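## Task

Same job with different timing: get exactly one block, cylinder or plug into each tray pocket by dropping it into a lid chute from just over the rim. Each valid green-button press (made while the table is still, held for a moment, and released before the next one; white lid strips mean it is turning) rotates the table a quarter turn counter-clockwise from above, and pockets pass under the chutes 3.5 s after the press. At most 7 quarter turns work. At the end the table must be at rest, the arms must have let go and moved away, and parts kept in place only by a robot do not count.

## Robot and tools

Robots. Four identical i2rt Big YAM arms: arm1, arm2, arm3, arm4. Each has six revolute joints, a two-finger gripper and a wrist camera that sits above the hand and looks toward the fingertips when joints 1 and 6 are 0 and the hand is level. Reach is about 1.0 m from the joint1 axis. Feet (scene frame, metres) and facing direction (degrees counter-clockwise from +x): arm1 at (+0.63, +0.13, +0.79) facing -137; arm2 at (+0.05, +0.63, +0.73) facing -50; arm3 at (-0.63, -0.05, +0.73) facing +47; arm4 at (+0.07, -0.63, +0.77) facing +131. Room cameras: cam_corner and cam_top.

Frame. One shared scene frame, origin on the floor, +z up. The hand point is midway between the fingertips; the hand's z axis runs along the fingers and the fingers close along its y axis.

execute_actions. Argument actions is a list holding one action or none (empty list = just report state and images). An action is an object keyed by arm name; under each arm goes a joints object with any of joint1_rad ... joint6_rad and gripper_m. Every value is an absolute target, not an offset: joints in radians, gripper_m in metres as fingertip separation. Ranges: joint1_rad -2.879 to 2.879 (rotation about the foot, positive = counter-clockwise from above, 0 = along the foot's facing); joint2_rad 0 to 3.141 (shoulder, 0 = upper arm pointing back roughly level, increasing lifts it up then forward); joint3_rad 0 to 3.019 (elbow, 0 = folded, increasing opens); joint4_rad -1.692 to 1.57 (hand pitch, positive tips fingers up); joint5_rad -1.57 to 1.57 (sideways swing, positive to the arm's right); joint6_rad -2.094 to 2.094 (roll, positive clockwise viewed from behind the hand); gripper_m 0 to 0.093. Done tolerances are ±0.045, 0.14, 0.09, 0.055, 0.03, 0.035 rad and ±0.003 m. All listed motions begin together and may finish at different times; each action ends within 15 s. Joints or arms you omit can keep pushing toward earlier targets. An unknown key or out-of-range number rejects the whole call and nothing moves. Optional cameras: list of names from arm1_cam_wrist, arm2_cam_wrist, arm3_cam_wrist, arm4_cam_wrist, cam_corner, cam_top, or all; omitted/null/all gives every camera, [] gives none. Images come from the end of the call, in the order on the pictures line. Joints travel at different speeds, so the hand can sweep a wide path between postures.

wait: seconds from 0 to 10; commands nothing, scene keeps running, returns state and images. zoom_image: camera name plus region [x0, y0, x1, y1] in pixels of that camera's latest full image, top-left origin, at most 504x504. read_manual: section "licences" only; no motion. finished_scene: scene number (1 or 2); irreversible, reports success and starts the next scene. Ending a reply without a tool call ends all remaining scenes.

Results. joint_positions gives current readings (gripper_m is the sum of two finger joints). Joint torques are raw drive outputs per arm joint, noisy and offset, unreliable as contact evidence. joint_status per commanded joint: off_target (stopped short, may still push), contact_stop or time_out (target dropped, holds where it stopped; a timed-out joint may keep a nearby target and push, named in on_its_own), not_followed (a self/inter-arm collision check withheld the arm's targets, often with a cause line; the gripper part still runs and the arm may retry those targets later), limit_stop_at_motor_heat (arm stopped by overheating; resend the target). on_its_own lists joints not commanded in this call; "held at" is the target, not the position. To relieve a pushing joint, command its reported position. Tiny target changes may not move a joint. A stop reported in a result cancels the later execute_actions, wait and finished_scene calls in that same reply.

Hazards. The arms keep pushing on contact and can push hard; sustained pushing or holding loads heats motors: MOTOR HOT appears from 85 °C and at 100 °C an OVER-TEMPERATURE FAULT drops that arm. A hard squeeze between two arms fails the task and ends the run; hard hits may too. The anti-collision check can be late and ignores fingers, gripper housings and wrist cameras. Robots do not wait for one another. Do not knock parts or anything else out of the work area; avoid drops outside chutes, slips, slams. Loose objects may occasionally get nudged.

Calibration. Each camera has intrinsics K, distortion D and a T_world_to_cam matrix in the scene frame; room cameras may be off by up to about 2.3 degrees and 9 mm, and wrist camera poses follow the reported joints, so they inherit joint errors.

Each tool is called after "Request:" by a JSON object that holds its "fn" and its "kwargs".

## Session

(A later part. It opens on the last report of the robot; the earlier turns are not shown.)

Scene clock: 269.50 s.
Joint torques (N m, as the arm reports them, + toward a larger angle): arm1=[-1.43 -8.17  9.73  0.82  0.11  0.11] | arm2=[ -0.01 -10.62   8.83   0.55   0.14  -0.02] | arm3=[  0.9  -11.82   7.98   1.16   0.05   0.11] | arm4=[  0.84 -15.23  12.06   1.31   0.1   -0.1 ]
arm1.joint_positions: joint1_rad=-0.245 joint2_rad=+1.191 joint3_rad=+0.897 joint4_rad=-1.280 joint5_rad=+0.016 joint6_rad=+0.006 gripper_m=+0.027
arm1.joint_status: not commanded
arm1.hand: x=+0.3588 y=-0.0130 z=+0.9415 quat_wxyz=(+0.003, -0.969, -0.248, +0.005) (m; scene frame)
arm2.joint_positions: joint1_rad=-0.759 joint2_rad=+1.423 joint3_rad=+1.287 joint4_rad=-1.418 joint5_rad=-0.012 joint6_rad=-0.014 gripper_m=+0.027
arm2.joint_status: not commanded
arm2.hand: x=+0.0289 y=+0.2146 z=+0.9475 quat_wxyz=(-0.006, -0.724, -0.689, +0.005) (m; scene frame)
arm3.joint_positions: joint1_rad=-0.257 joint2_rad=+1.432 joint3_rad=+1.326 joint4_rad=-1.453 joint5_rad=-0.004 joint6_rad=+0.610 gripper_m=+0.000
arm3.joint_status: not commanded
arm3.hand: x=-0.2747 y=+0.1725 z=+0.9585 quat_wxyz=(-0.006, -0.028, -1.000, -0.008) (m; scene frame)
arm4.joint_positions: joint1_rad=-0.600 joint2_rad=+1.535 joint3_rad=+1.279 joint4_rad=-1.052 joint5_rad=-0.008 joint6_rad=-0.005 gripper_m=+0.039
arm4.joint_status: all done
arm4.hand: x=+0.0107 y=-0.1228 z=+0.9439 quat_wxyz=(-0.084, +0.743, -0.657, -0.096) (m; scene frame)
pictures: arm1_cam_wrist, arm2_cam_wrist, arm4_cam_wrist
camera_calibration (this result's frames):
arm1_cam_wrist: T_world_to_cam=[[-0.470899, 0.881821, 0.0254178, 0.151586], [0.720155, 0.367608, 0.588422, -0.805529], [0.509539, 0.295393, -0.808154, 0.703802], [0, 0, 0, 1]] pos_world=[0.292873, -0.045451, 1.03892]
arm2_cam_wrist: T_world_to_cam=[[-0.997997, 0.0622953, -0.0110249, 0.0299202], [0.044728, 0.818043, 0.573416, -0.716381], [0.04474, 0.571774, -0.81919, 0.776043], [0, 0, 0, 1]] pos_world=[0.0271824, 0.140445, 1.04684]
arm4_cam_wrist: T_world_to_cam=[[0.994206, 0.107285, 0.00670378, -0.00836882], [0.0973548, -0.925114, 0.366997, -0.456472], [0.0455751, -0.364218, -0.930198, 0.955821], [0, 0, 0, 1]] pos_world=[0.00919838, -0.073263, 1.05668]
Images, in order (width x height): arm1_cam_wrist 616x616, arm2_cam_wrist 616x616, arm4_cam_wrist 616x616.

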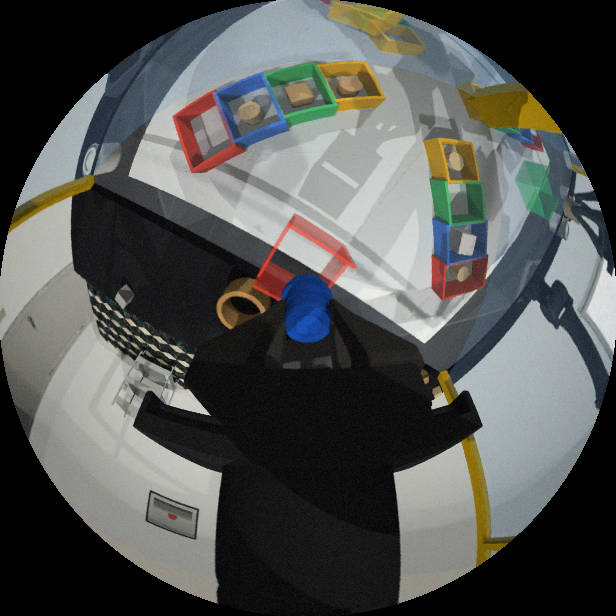

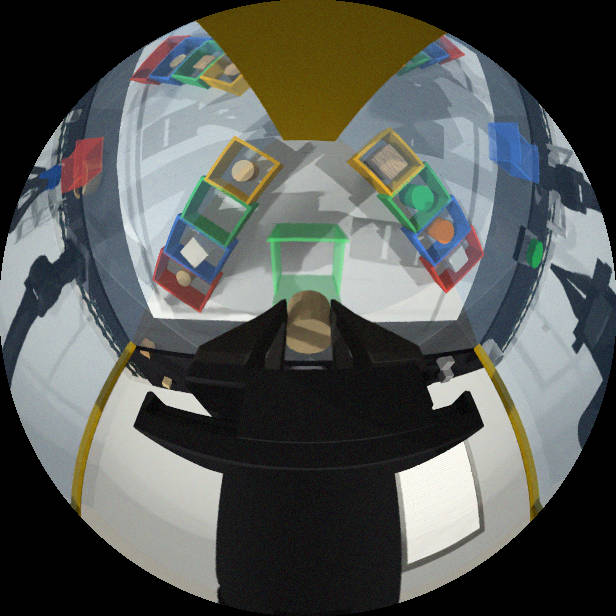

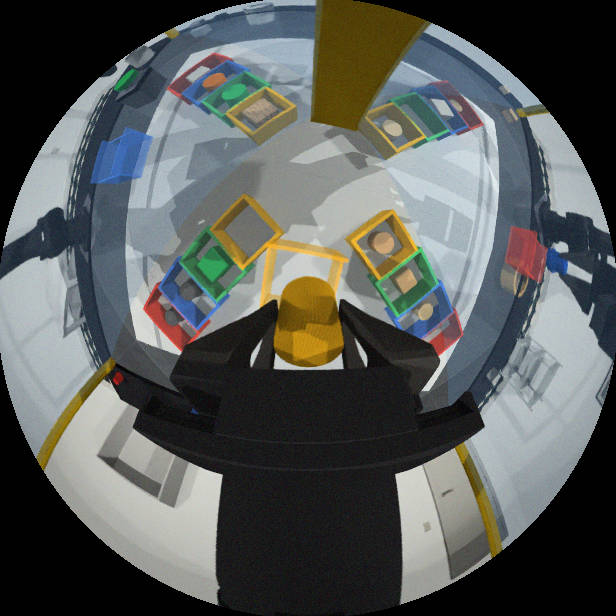

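Request:
{"fn": "execute_actions", "kwargs": {"actions": [{"arm3":{"joints":{"joint2_rad":1.465,"joint3_rad":1.215,"joint4_rad":-1.31}}}], "cameras": []}}

Request:
{"fn": "wait", "kwargs": {"seconds": 2.75}}

Request:
{"fn": "execute_actions", "kwargs": {"actions": [{"arm1":{"joints":{"gripper_m":0.06}},"arm2":{"joints":{"gripper_m":0.06}},"arm4":{"joints":{"gripper_m":0.065}}}], "cameras": []}}

Request:
{"fn": "execute_actions", "kwargs": {"actions": [{"arm1":{"joints":{"joint2_rad":0.8,"joint3_rad":0.9,"joint4_rad":-1.55}},"arm2":{"joints":{"joint2_rad":0.9,"joint3_rad":1.0,"joint4_rad":-1.55}},"arm3":{"joints":{"joint2_rad":0.9,"joint3_rad":1.1,"joint4_rad":-1.55}},"arm4":{"joints":{"joint2_rad":0.9,"joint3_rad":1.0,"joint4_rad":-1.55}}}], "cameras": []}}

Request:
{"fn": "wait", "kwargs": {"seconds": 5}}

Scene clock: 279.47 s.
Joint torques (N m, as the arm reports them, + toward a larger angle): arm1=[-1.34 -8.17  9.74  0.82  0.12  0.11] | arm2=[ -0.19 -10.81   8.83   0.59   0.14  -0.02] | arm3=[ 0.83 -9.69  5.96  1.8   0.06  0.1 ] | arm4=[  0.39 -14.27  11.98   1.4    0.09  -0.1 ]
arm1.joint_positions: joint1_rad=-0.245 joint2_rad=+1.191 joint3_rad=+0.897 joint4_rad=-1.280 joint5_rad=+0.016 joint6_rad=+0.006 gripper_m=+0.027
arm1.joint_status: not commanded
arm1.hand: x=+0.3588 y=-0.0130 z=+0.9415 quat_wxyz=(+0.003, -0.969, -0.248, +0.005) (m; scene frame)
arm2.joint_positions: joint1_rad=-0.759 joint2_rad=+1.423 joint3_rad=+1.287 joint4_rad=-1.418 joint5_rad=-0.012 joint6_rad=-0.014 gripper_m=+0.027
arm2.joint_status: not commanded
arm2.hand: x=+0.0289 y=+0.2146 z=+0.9475 quat_wxyz=(-0.006, -0.724, -0.689, +0.005) (m; scene frame)
arm3.joint_positions: joint1_rad=-0.257 joint2_rad=+1.440 joint3_rad=+1.240 joint4_rad=-1.336 joint5_rad=-0.004 joint6_rad=+0.611 gripper_m=+0.000
arm3.joint_status: all done
arm3.hand: x=-0.2717 y=+0.1744 z=+0.9231 quat_wxyz=(-0.015, -0.028, -0.999, -0.014) (m; scene frame)
arm4.joint_positions: joint1_rad=-0.600 joint2_rad=+1.535 joint3_rad=+1.279 joint4_rad=-1.052 joint5_rad=-0.008 joint6_rad=-0.005 gripper_m=+0.039
arm4.joint_status: not commanded
arm4.hand: x=+0.0107 y=-0.1228 z=+0.9439 quat_wxyz=(-0.084, +0.743, -0.657, -0.096) (m; scene frame)
pictures: none
No camera images: the call's "cameras" was empty. Leave "cameras" out to get every camera's image.

Scene clock: 282.23 s.
Joint torques (N m, as the arm reports them, + toward a larger angle): arm1=[-1.41 -8.12  9.72  0.81  0.11  0.11] | arm2=[ -0.03 -10.83   8.81   0.52   0.14  -0.02] | arm3=[ 0.47 -9.83  6.05  1.76  0.03  0.08] | arm4=[  0.98 -14.86  11.83   1.23   0.09  -0.08]
arm1.joint_positions: joint1_rad=-0.245 joint2_rad=+1.191 joint3_rad=+0.897 joint4_rad=-1.280 joint5_rad=+0.016 joint6_rad=+0.006 gripper_m=+0.027
arm1.joint_status: not commanded
arm1.hand: x=+0.3588 y=-0.0130 z=+0.9415 quat_wxyz=(+0.003, -0.969, -0.248, +0.005) (m; scene frame)
arm2.joint_positions: joint1_rad=-0.759 joint2_rad=+1.423 joint3_rad=+1.287 joint4_rad=-1.418 joint5_rad=-0.012 joint6_rad=-0.014 gripper_m=+0.027
arm2.joint_status: not commanded
arm2.hand: x=+0.0289 y=+0.2146 z=+0.9475 quat_wxyz=(-0.006, -0.724, -0.689, +0.005) (m; scene frame)
arm3.joint_positions: joint1_rad=-0.257 joint2_rad=+1.440 joint3_rad=+1.240 joint4_rad=-1.336 joint5_rad=-0.004 joint6_rad=+0.611 gripper_m=+0.000
arm3.joint_status: all done
arm3.hand: x=-0.2717 y=+0.1744 z=+0.9231 quat_wxyz=(-0.015, -0.028, -0.999, -0.014) (m; scene frame)
arm4.joint_positions: joint1_rad=-0.600 joint2_rad=+1.535 joint3_rad=+1.279 joint4_rad=-1.052 joint5_rad=-0.008 joint6_rad=-0.005 gripper_m=+0.039
arm4.joint_status: not commanded
arm4.hand: x=+0.0107 y=-0.1228 z=+0.9439 quat_wxyz=(-0.084, +0.743, -0.657, -0.096) (m; scene frame)
wait: 2.77 s; at rest by 0.27 s
pictures: arm1_cam_wrist, arm2_cam_wrist, arm3_cam_wrist, arm4_cam_wrist, cam_corner, cam_top
camera_calibration (this result's frames):
arm1_cam_wrist: T_world_to_cam=[[-0.470899, 0.881821, 0.0254178, 0.151586], [0.720155, 0.367608, 0.588422, -0.805529], [0.509539, 0.295393, -0.808154, 0.703802], [0, 0, 0, 1]] pos_world=[0.292873, -0.045451, 1.03892]
arm2_cam_wrist: T_world_to_cam=[[-0.997997, 0.0622953, -0.0110249, 0.0299202], [0.044728, 0.818043, 0.573416, -0.716381], [0.04474, 0.571774, -0.81919, 0.776043], [0, 0, 0, 1]] pos_world=[0.0271824, 0.140445, 1.04684]
arm3_cam_wrist: T_world_to_cam=[[-0.0524081, -0.998491, -0.0164199, 0.175542], [-0.826029, 0.0341044, 0.562594, -0.742887], [-0.561185, 0.0430478, -0.82657, 0.730555], [0, 0, 0, 1]] pos_world=[-0.19447, 0.169164, 1.02468]
arm4_cam_wrist: T_world_to_cam=[[0.994206, 0.107285, 0.00670378, -0.00836882], [0.0973548, -0.925114, 0.366997, -0.456472], [0.0455751, -0.364218, -0.930198, 0.955821], [0, 0, 0, 1]] pos_world=[0.00919838, -0.073263, 1.05668]
Images, in order (width x height): arm1_cam_wrist 616x616, arm2_cam_wrist 616x616, arm3_cam_wrist 616x616, arm4_cam_wrist 616x616, cam_corner 896x504, cam_top 896x504.

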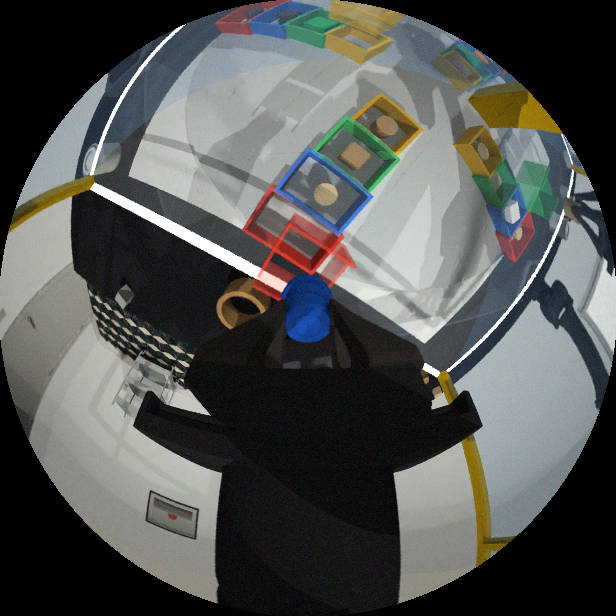

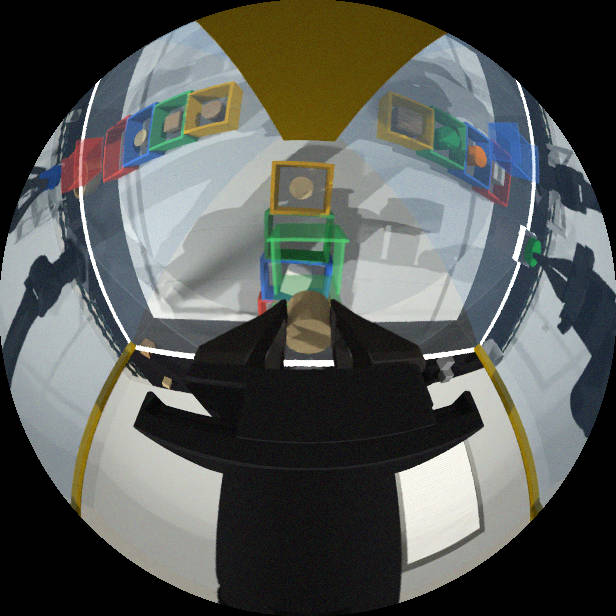

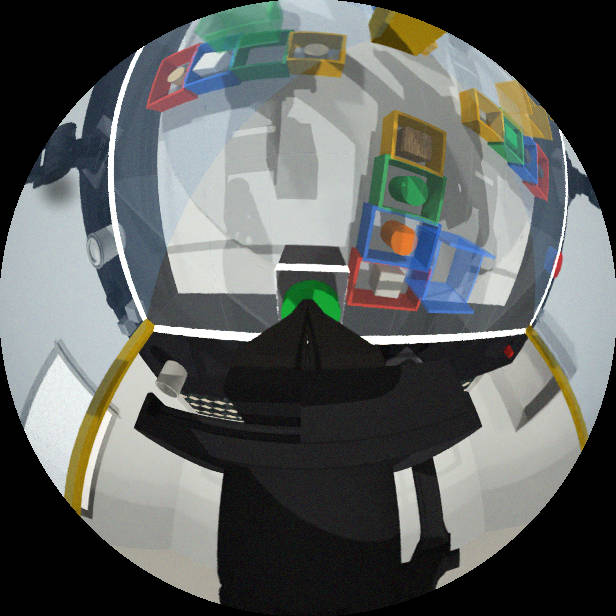

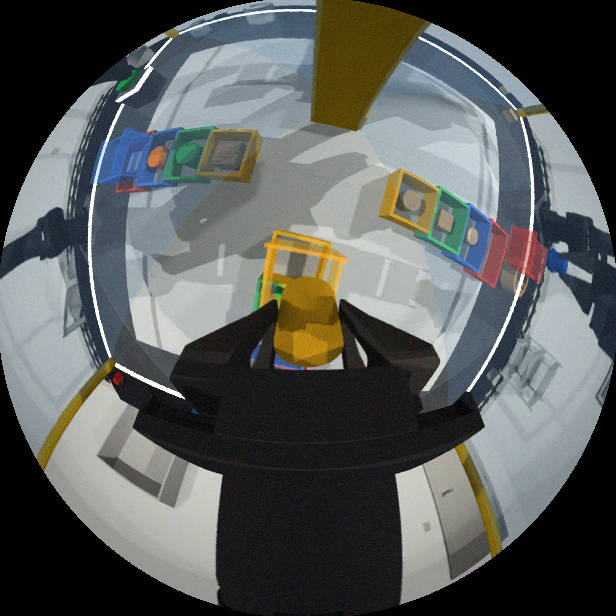

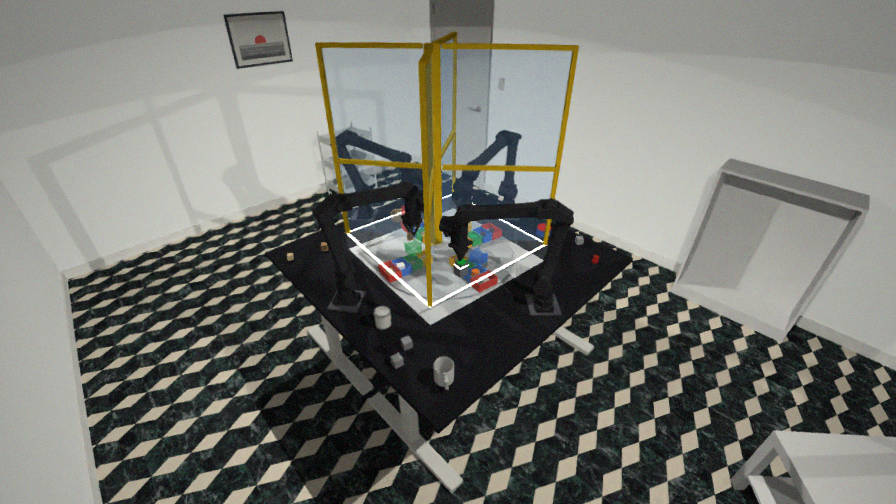

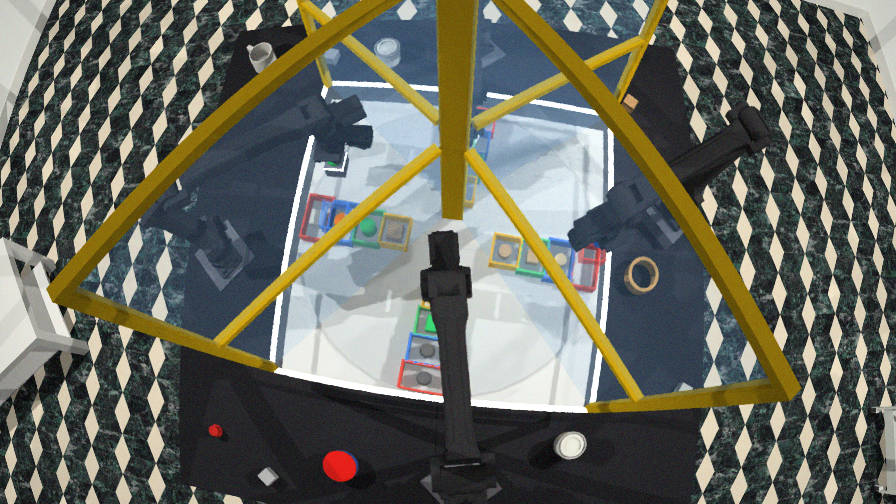

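Scene clock: 282.83 s.
Joint torques (N m, as the arm reports them, + toward a larger angle): arm1=[-1.38 -8.2   9.74  0.81  0.12  0.1 ] | arm2=[ -0.03 -10.68   8.8    0.5    0.14  -0.02] | arm3=[ 0.71 -9.84  6.06  1.7   0.05  0.1 ] | arm4=[  0.87 -15.36  11.81   1.2    0.1   -0.07]
arm1.joint_positions: joint1_rad=-0.245 joint2_rad=+1.191 joint3_rad=+0.897 joint4_rad=-1.280 joint5_rad=+0.016 joint6_rad=+0.006 gripper_m=+0.060
arm1.joint_status: all done
arm1.hand: x=+0.3588 y=-0.0130 z=+0.9415 quat_wxyz=(+0.003, -0.969, -0.248, +0.005) (m; scene frame)
arm2.joint_positions: joint1_rad=-0.759 joint2_rad=+1.423 joint3_rad=+1.287 joint4_rad=-1.418 joint5_rad=-0.012 joint6_rad=-0.014 gripper_m=+0.060
arm2.joint_status: all done
arm2.hand: x=+0.0289 y=+0.2146 z=+0.9475 quat_wxyz=(-0.006, -0.724, -0.689, +0.005) (m; scene frame)
arm3.joint_positions: joint1_rad=-0.257 joint2_rad=+1.440 joint3_rad=+1.240 joint4_rad=-1.336 joint5_rad=-0.004 joint6_rad=+0.611 gripper_m=+0.000
arm3.joint_status: not commanded
arm3.hand: x=-0.2717 y=+0.1744 z=+0.9231 quat_wxyz=(-0.015, -0.028, -0.999, -0.014) (m; scene frame)
arm4.joint_positions: joint1_rad=-0.600 joint2_rad=+1.535 joint3_rad=+1.279 joint4_rad=-1.052 joint5_rad=-0.008 joint6_rad=-0.005 gripper_m=+0.065
arm4.joint_status: all done
arm4.hand: x=+0.0107 y=-0.1228 z=+0.9439 quat_wxyz=(-0.084, +0.743, -0.657, -0.096) (m; scene frame)
pictures: none
No camera images: the call's "cameras" was empty. Leave "cameras" out to get every camera's image.

Scene clock: 284.27 s.
Joint torques (N m, as the arm reports them, + toward a larger angle): arm1=[-1.43 -0.95  9.85  0.01  0.12  0.11] | arm2=[-0.2  -2.79  8.93  0.35  0.15 -0.01] | arm3=[ 0.31 -3.59  9.05  0.56  0.03  0.07] | arm4=[ 0.85 -3.35  7.76 -0.14  0.1  -0.1 ]
arm1.joint_positions: joint1_rad=-0.245 joint2_rad=+0.794 joint3_rad=+0.897 joint4_rad=-1.538 joint5_rad=+0.016 joint6_rad=+0.006 gripper_m=+0.060
arm1.joint_status: all done
arm1.hand: x=+0.4392 y=+0.0325 z=+1.0336 quat_wxyz=(-0.014, -0.966, -0.247, +0.072) (m; scene frame)
arm2.joint_positions: joint1_rad=-0.759 joint2_rad=+0.885 joint3_rad=+1.009 joint4_rad=-1.546 joint5_rad=-0.012 joint6_rad=-0.014 gripper_m=+0.060
arm2.joint_status: all done
arm2.hand: x=+0.0399 y=+0.3797 z=+1.0009 quat_wxyz=(-0.050, -0.722, -0.688, +0.053) (m; scene frame)
arm3.joint_positions: joint1_rad=-0.257 joint2_rad=+0.898 joint3_rad=+1.085 joint4_rad=-1.541 joint5_rad=-0.004 joint6_rad=+0.611 gripper_m=+0.000
arm3.joint_status: all done
arm3.hand: x=-0.4043 y=+0.0919 z=+1.0285 quat_wxyz=(-0.091, -0.028, -0.993, -0.064) (m; scene frame)
arm4.joint_positions: joint1_rad=-0.600 joint2_rad=+0.892 joint3_rad=+1.003 joint4_rad=-1.539 joint5_rad=-0.008 joint6_rad=-0.005 gripper_m=+0.065
arm4.joint_status: all done
arm4.hand: x=+0.0401 y=-0.3786 z=+1.0354 quat_wxyz=(-0.044, +0.747, -0.661, -0.052) (m; scene frame)
pictures: none
No camera images: the call's "cameras" was empty. Leave "cameras" out to get every camera's image.

Scene clock: 289.27 s.
Joint torques (N m, as the arm reports them, + toward a larger angle): arm1=[-1.43 -0.88  9.84  0.03  0.12  0.1 ] | arm2=[ 0.06 -2.8   8.94  0.3   0.13 -0.02] | arm3=[ 0.45 -3.2   9.18  0.48  0.06  0.09] | arm4=[ 0.84 -3.51  7.68 -0.21  0.1  -0.09]
arm1.joint_positions: joint1_rad=-0.245 joint2_rad=+0.794 joint3_rad=+0.897 joint4_rad=-1.538 joint5_rad=+0.016 joint6_rad=+0.006 gripper_m=+0.060
arm1.joint_status: all done
arm1.hand: x=+0.4392 y=+0.0325 z=+1.0336 quat_wxyz=(-0.014, -0.966, -0.247, +0.072) (m; scene frame)
arm2.joint_positions: joint1_rad=-0.759 joint2_rad=+0.885 joint3_rad=+1.009 joint4_rad=-1.546 joint5_rad=-0.012 joint6_rad=-0.014 gripper_m=+0.060
arm2.joint_status: all done
arm2.hand: x=+0.0399 y=+0.3797 z=+1.0009 quat_wxyz=(-0.050, -0.722, -0.688, +0.053) (m; scene frame)
arm3.joint_positions: joint1_rad=-0.257 joint2_rad=+0.898 joint3_rad=+1.085 joint4_rad=-1.541 joint5_rad=-0.004 joint6_rad=+0.611 gripper_m=+0.000
arm3.joint_status: all done
arm3.hand: x=-0.4043 y=+0.0919 z=+1.0285 quat_wxyz=(-0.091, -0.028, -0.993, -0.064) (m; scene frame)
arm4.joint_positions: joint1_rad=-0.600 joint2_rad=+0.892 joint3_rad=+1.003 joint4_rad=-1.539 joint5_rad=-0.008 joint6_rad=-0.005 gripper_m=+0.065
arm4.joint_status: all done
arm4.hand: x=+0.0401 y=-0.3786 z=+1.0354 quat_wxyz=(-0.044, +0.747, -0.661, -0.052) (m; scene frame)
wait: 5.00 s; at rest by 0.27 s
pictures: arm1_cam_wrist, arm2_cam_wrist, arm3_cam_wrist, arm4_cam_wrist, cam_corner, cam_top
camera_calibration (this result's frames):
arm1_cam_wrist: T_world_to_cam=[[-0.46703, 0.88395, 0.0227064, 0.147973], [0.784938, 0.402621, 0.470923, -0.842494], [0.407131, 0.237758, -0.881882, 0.846907], [0, 0, 0, 1]] pos_world=[0.385612, 0.00704594, 1.14026]
arm2_cam_wrist: T_world_to_cam=[[-0.998172, 0.0594735, -0.0107529, 0.0319863], [0.0478322, 0.886133, 0.460956, -0.796026], [0.0369432, 0.459599, -0.887358, 0.835959], [0, 0, 0, 1]] pos_world=[0.0391206, 0.319277, 1.10907]
arm3_cam_wrist: T_world_to_cam=[[-0.0424302, -0.991982, -0.119045, 0.196897], [-0.902671, -0.0130091, 0.430135, -0.799293], [-0.428235, 0.125709, -0.894881, 0.863245], [0, 0, 0, 1]] pos_world=[-0.343472, 0.0764022, 1.13974]
arm4_cam_wrist: T_world_to_cam=[[0.994167, 0.107579, 0.00768883, -0.011603], [0.090983, -0.874806, 0.475854, -0.823006], [0.0579182, -0.472378, -0.879491, 0.852553], [0, 0, 0, 1]] pos_world=[0.0370365, -0.315995, 1.14153]
Images, in order (width x height): arm1_cam_wrist 616x616, arm2_cam_wrist 616x616, arm3_cam_wrist 616x616, arm4_cam_wrist 616x616, cam_corner 896x504, cam_top 896x504.

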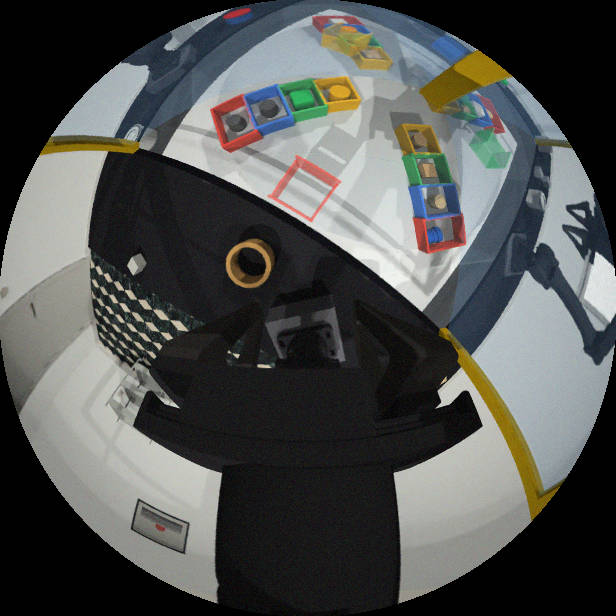

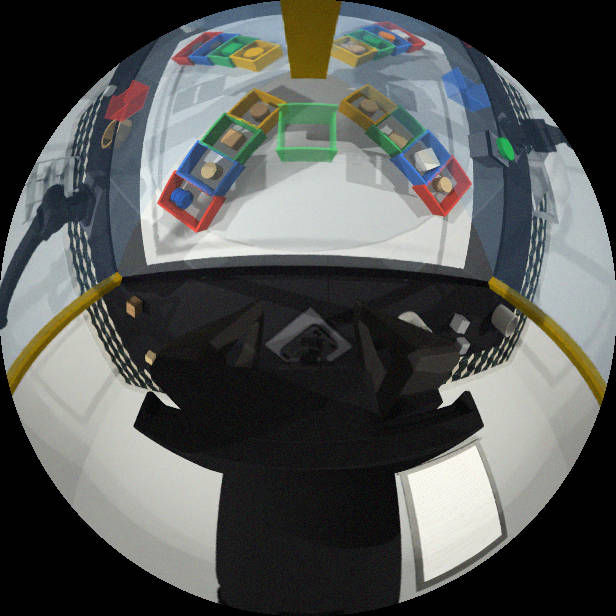

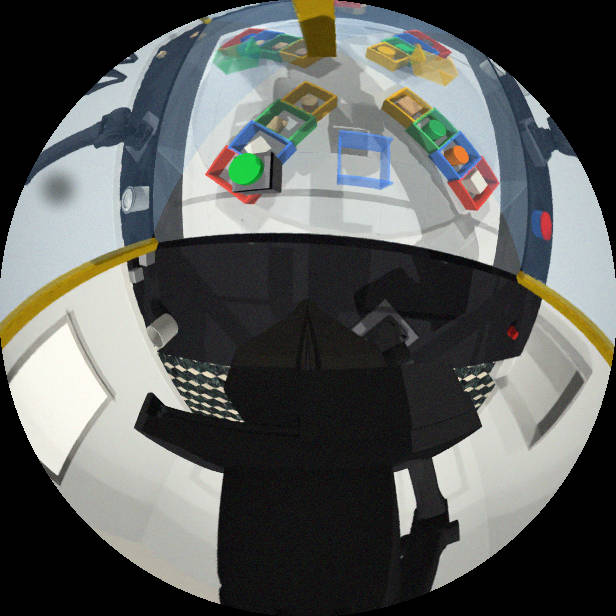

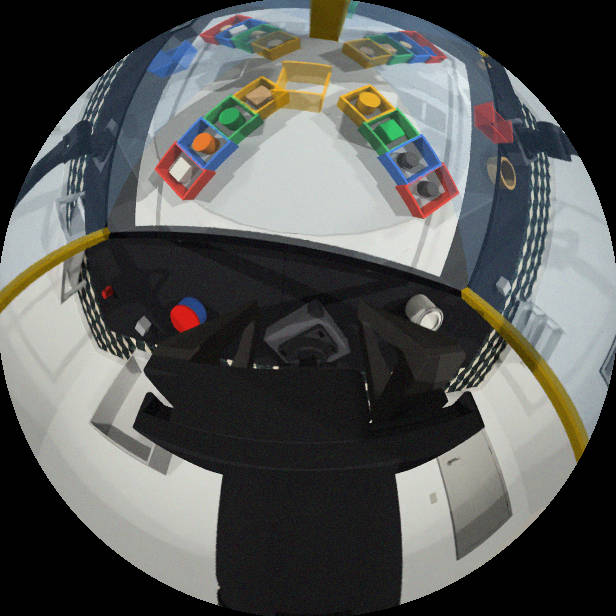

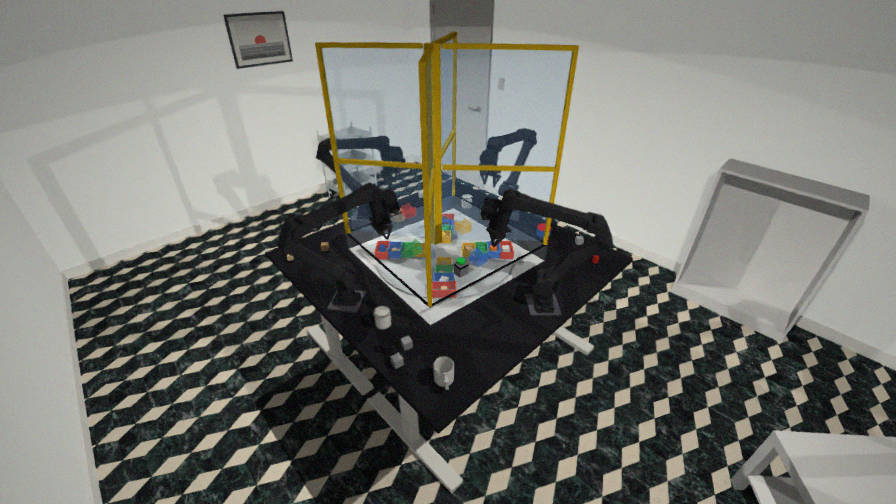

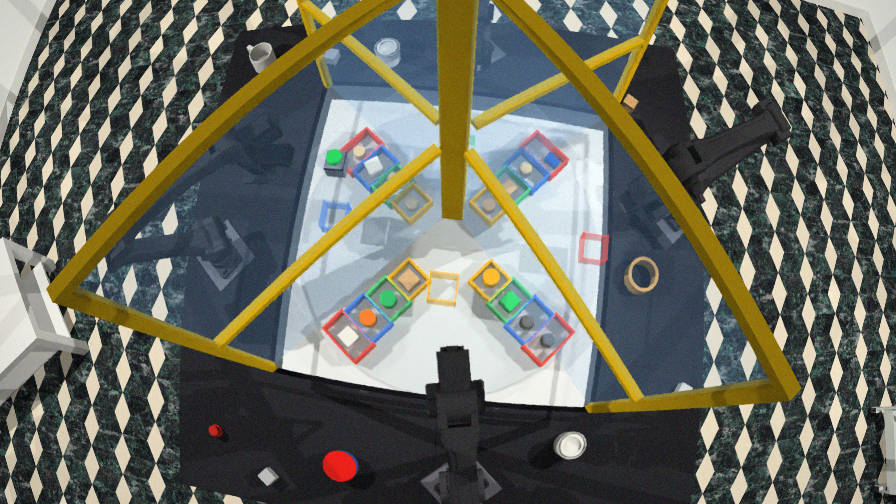

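All 16 pockets are filled and the table is still.

Request:
{"fn": "finished_scene", "kwargs": {"scene": 2}}

The scene is finished: the task was done.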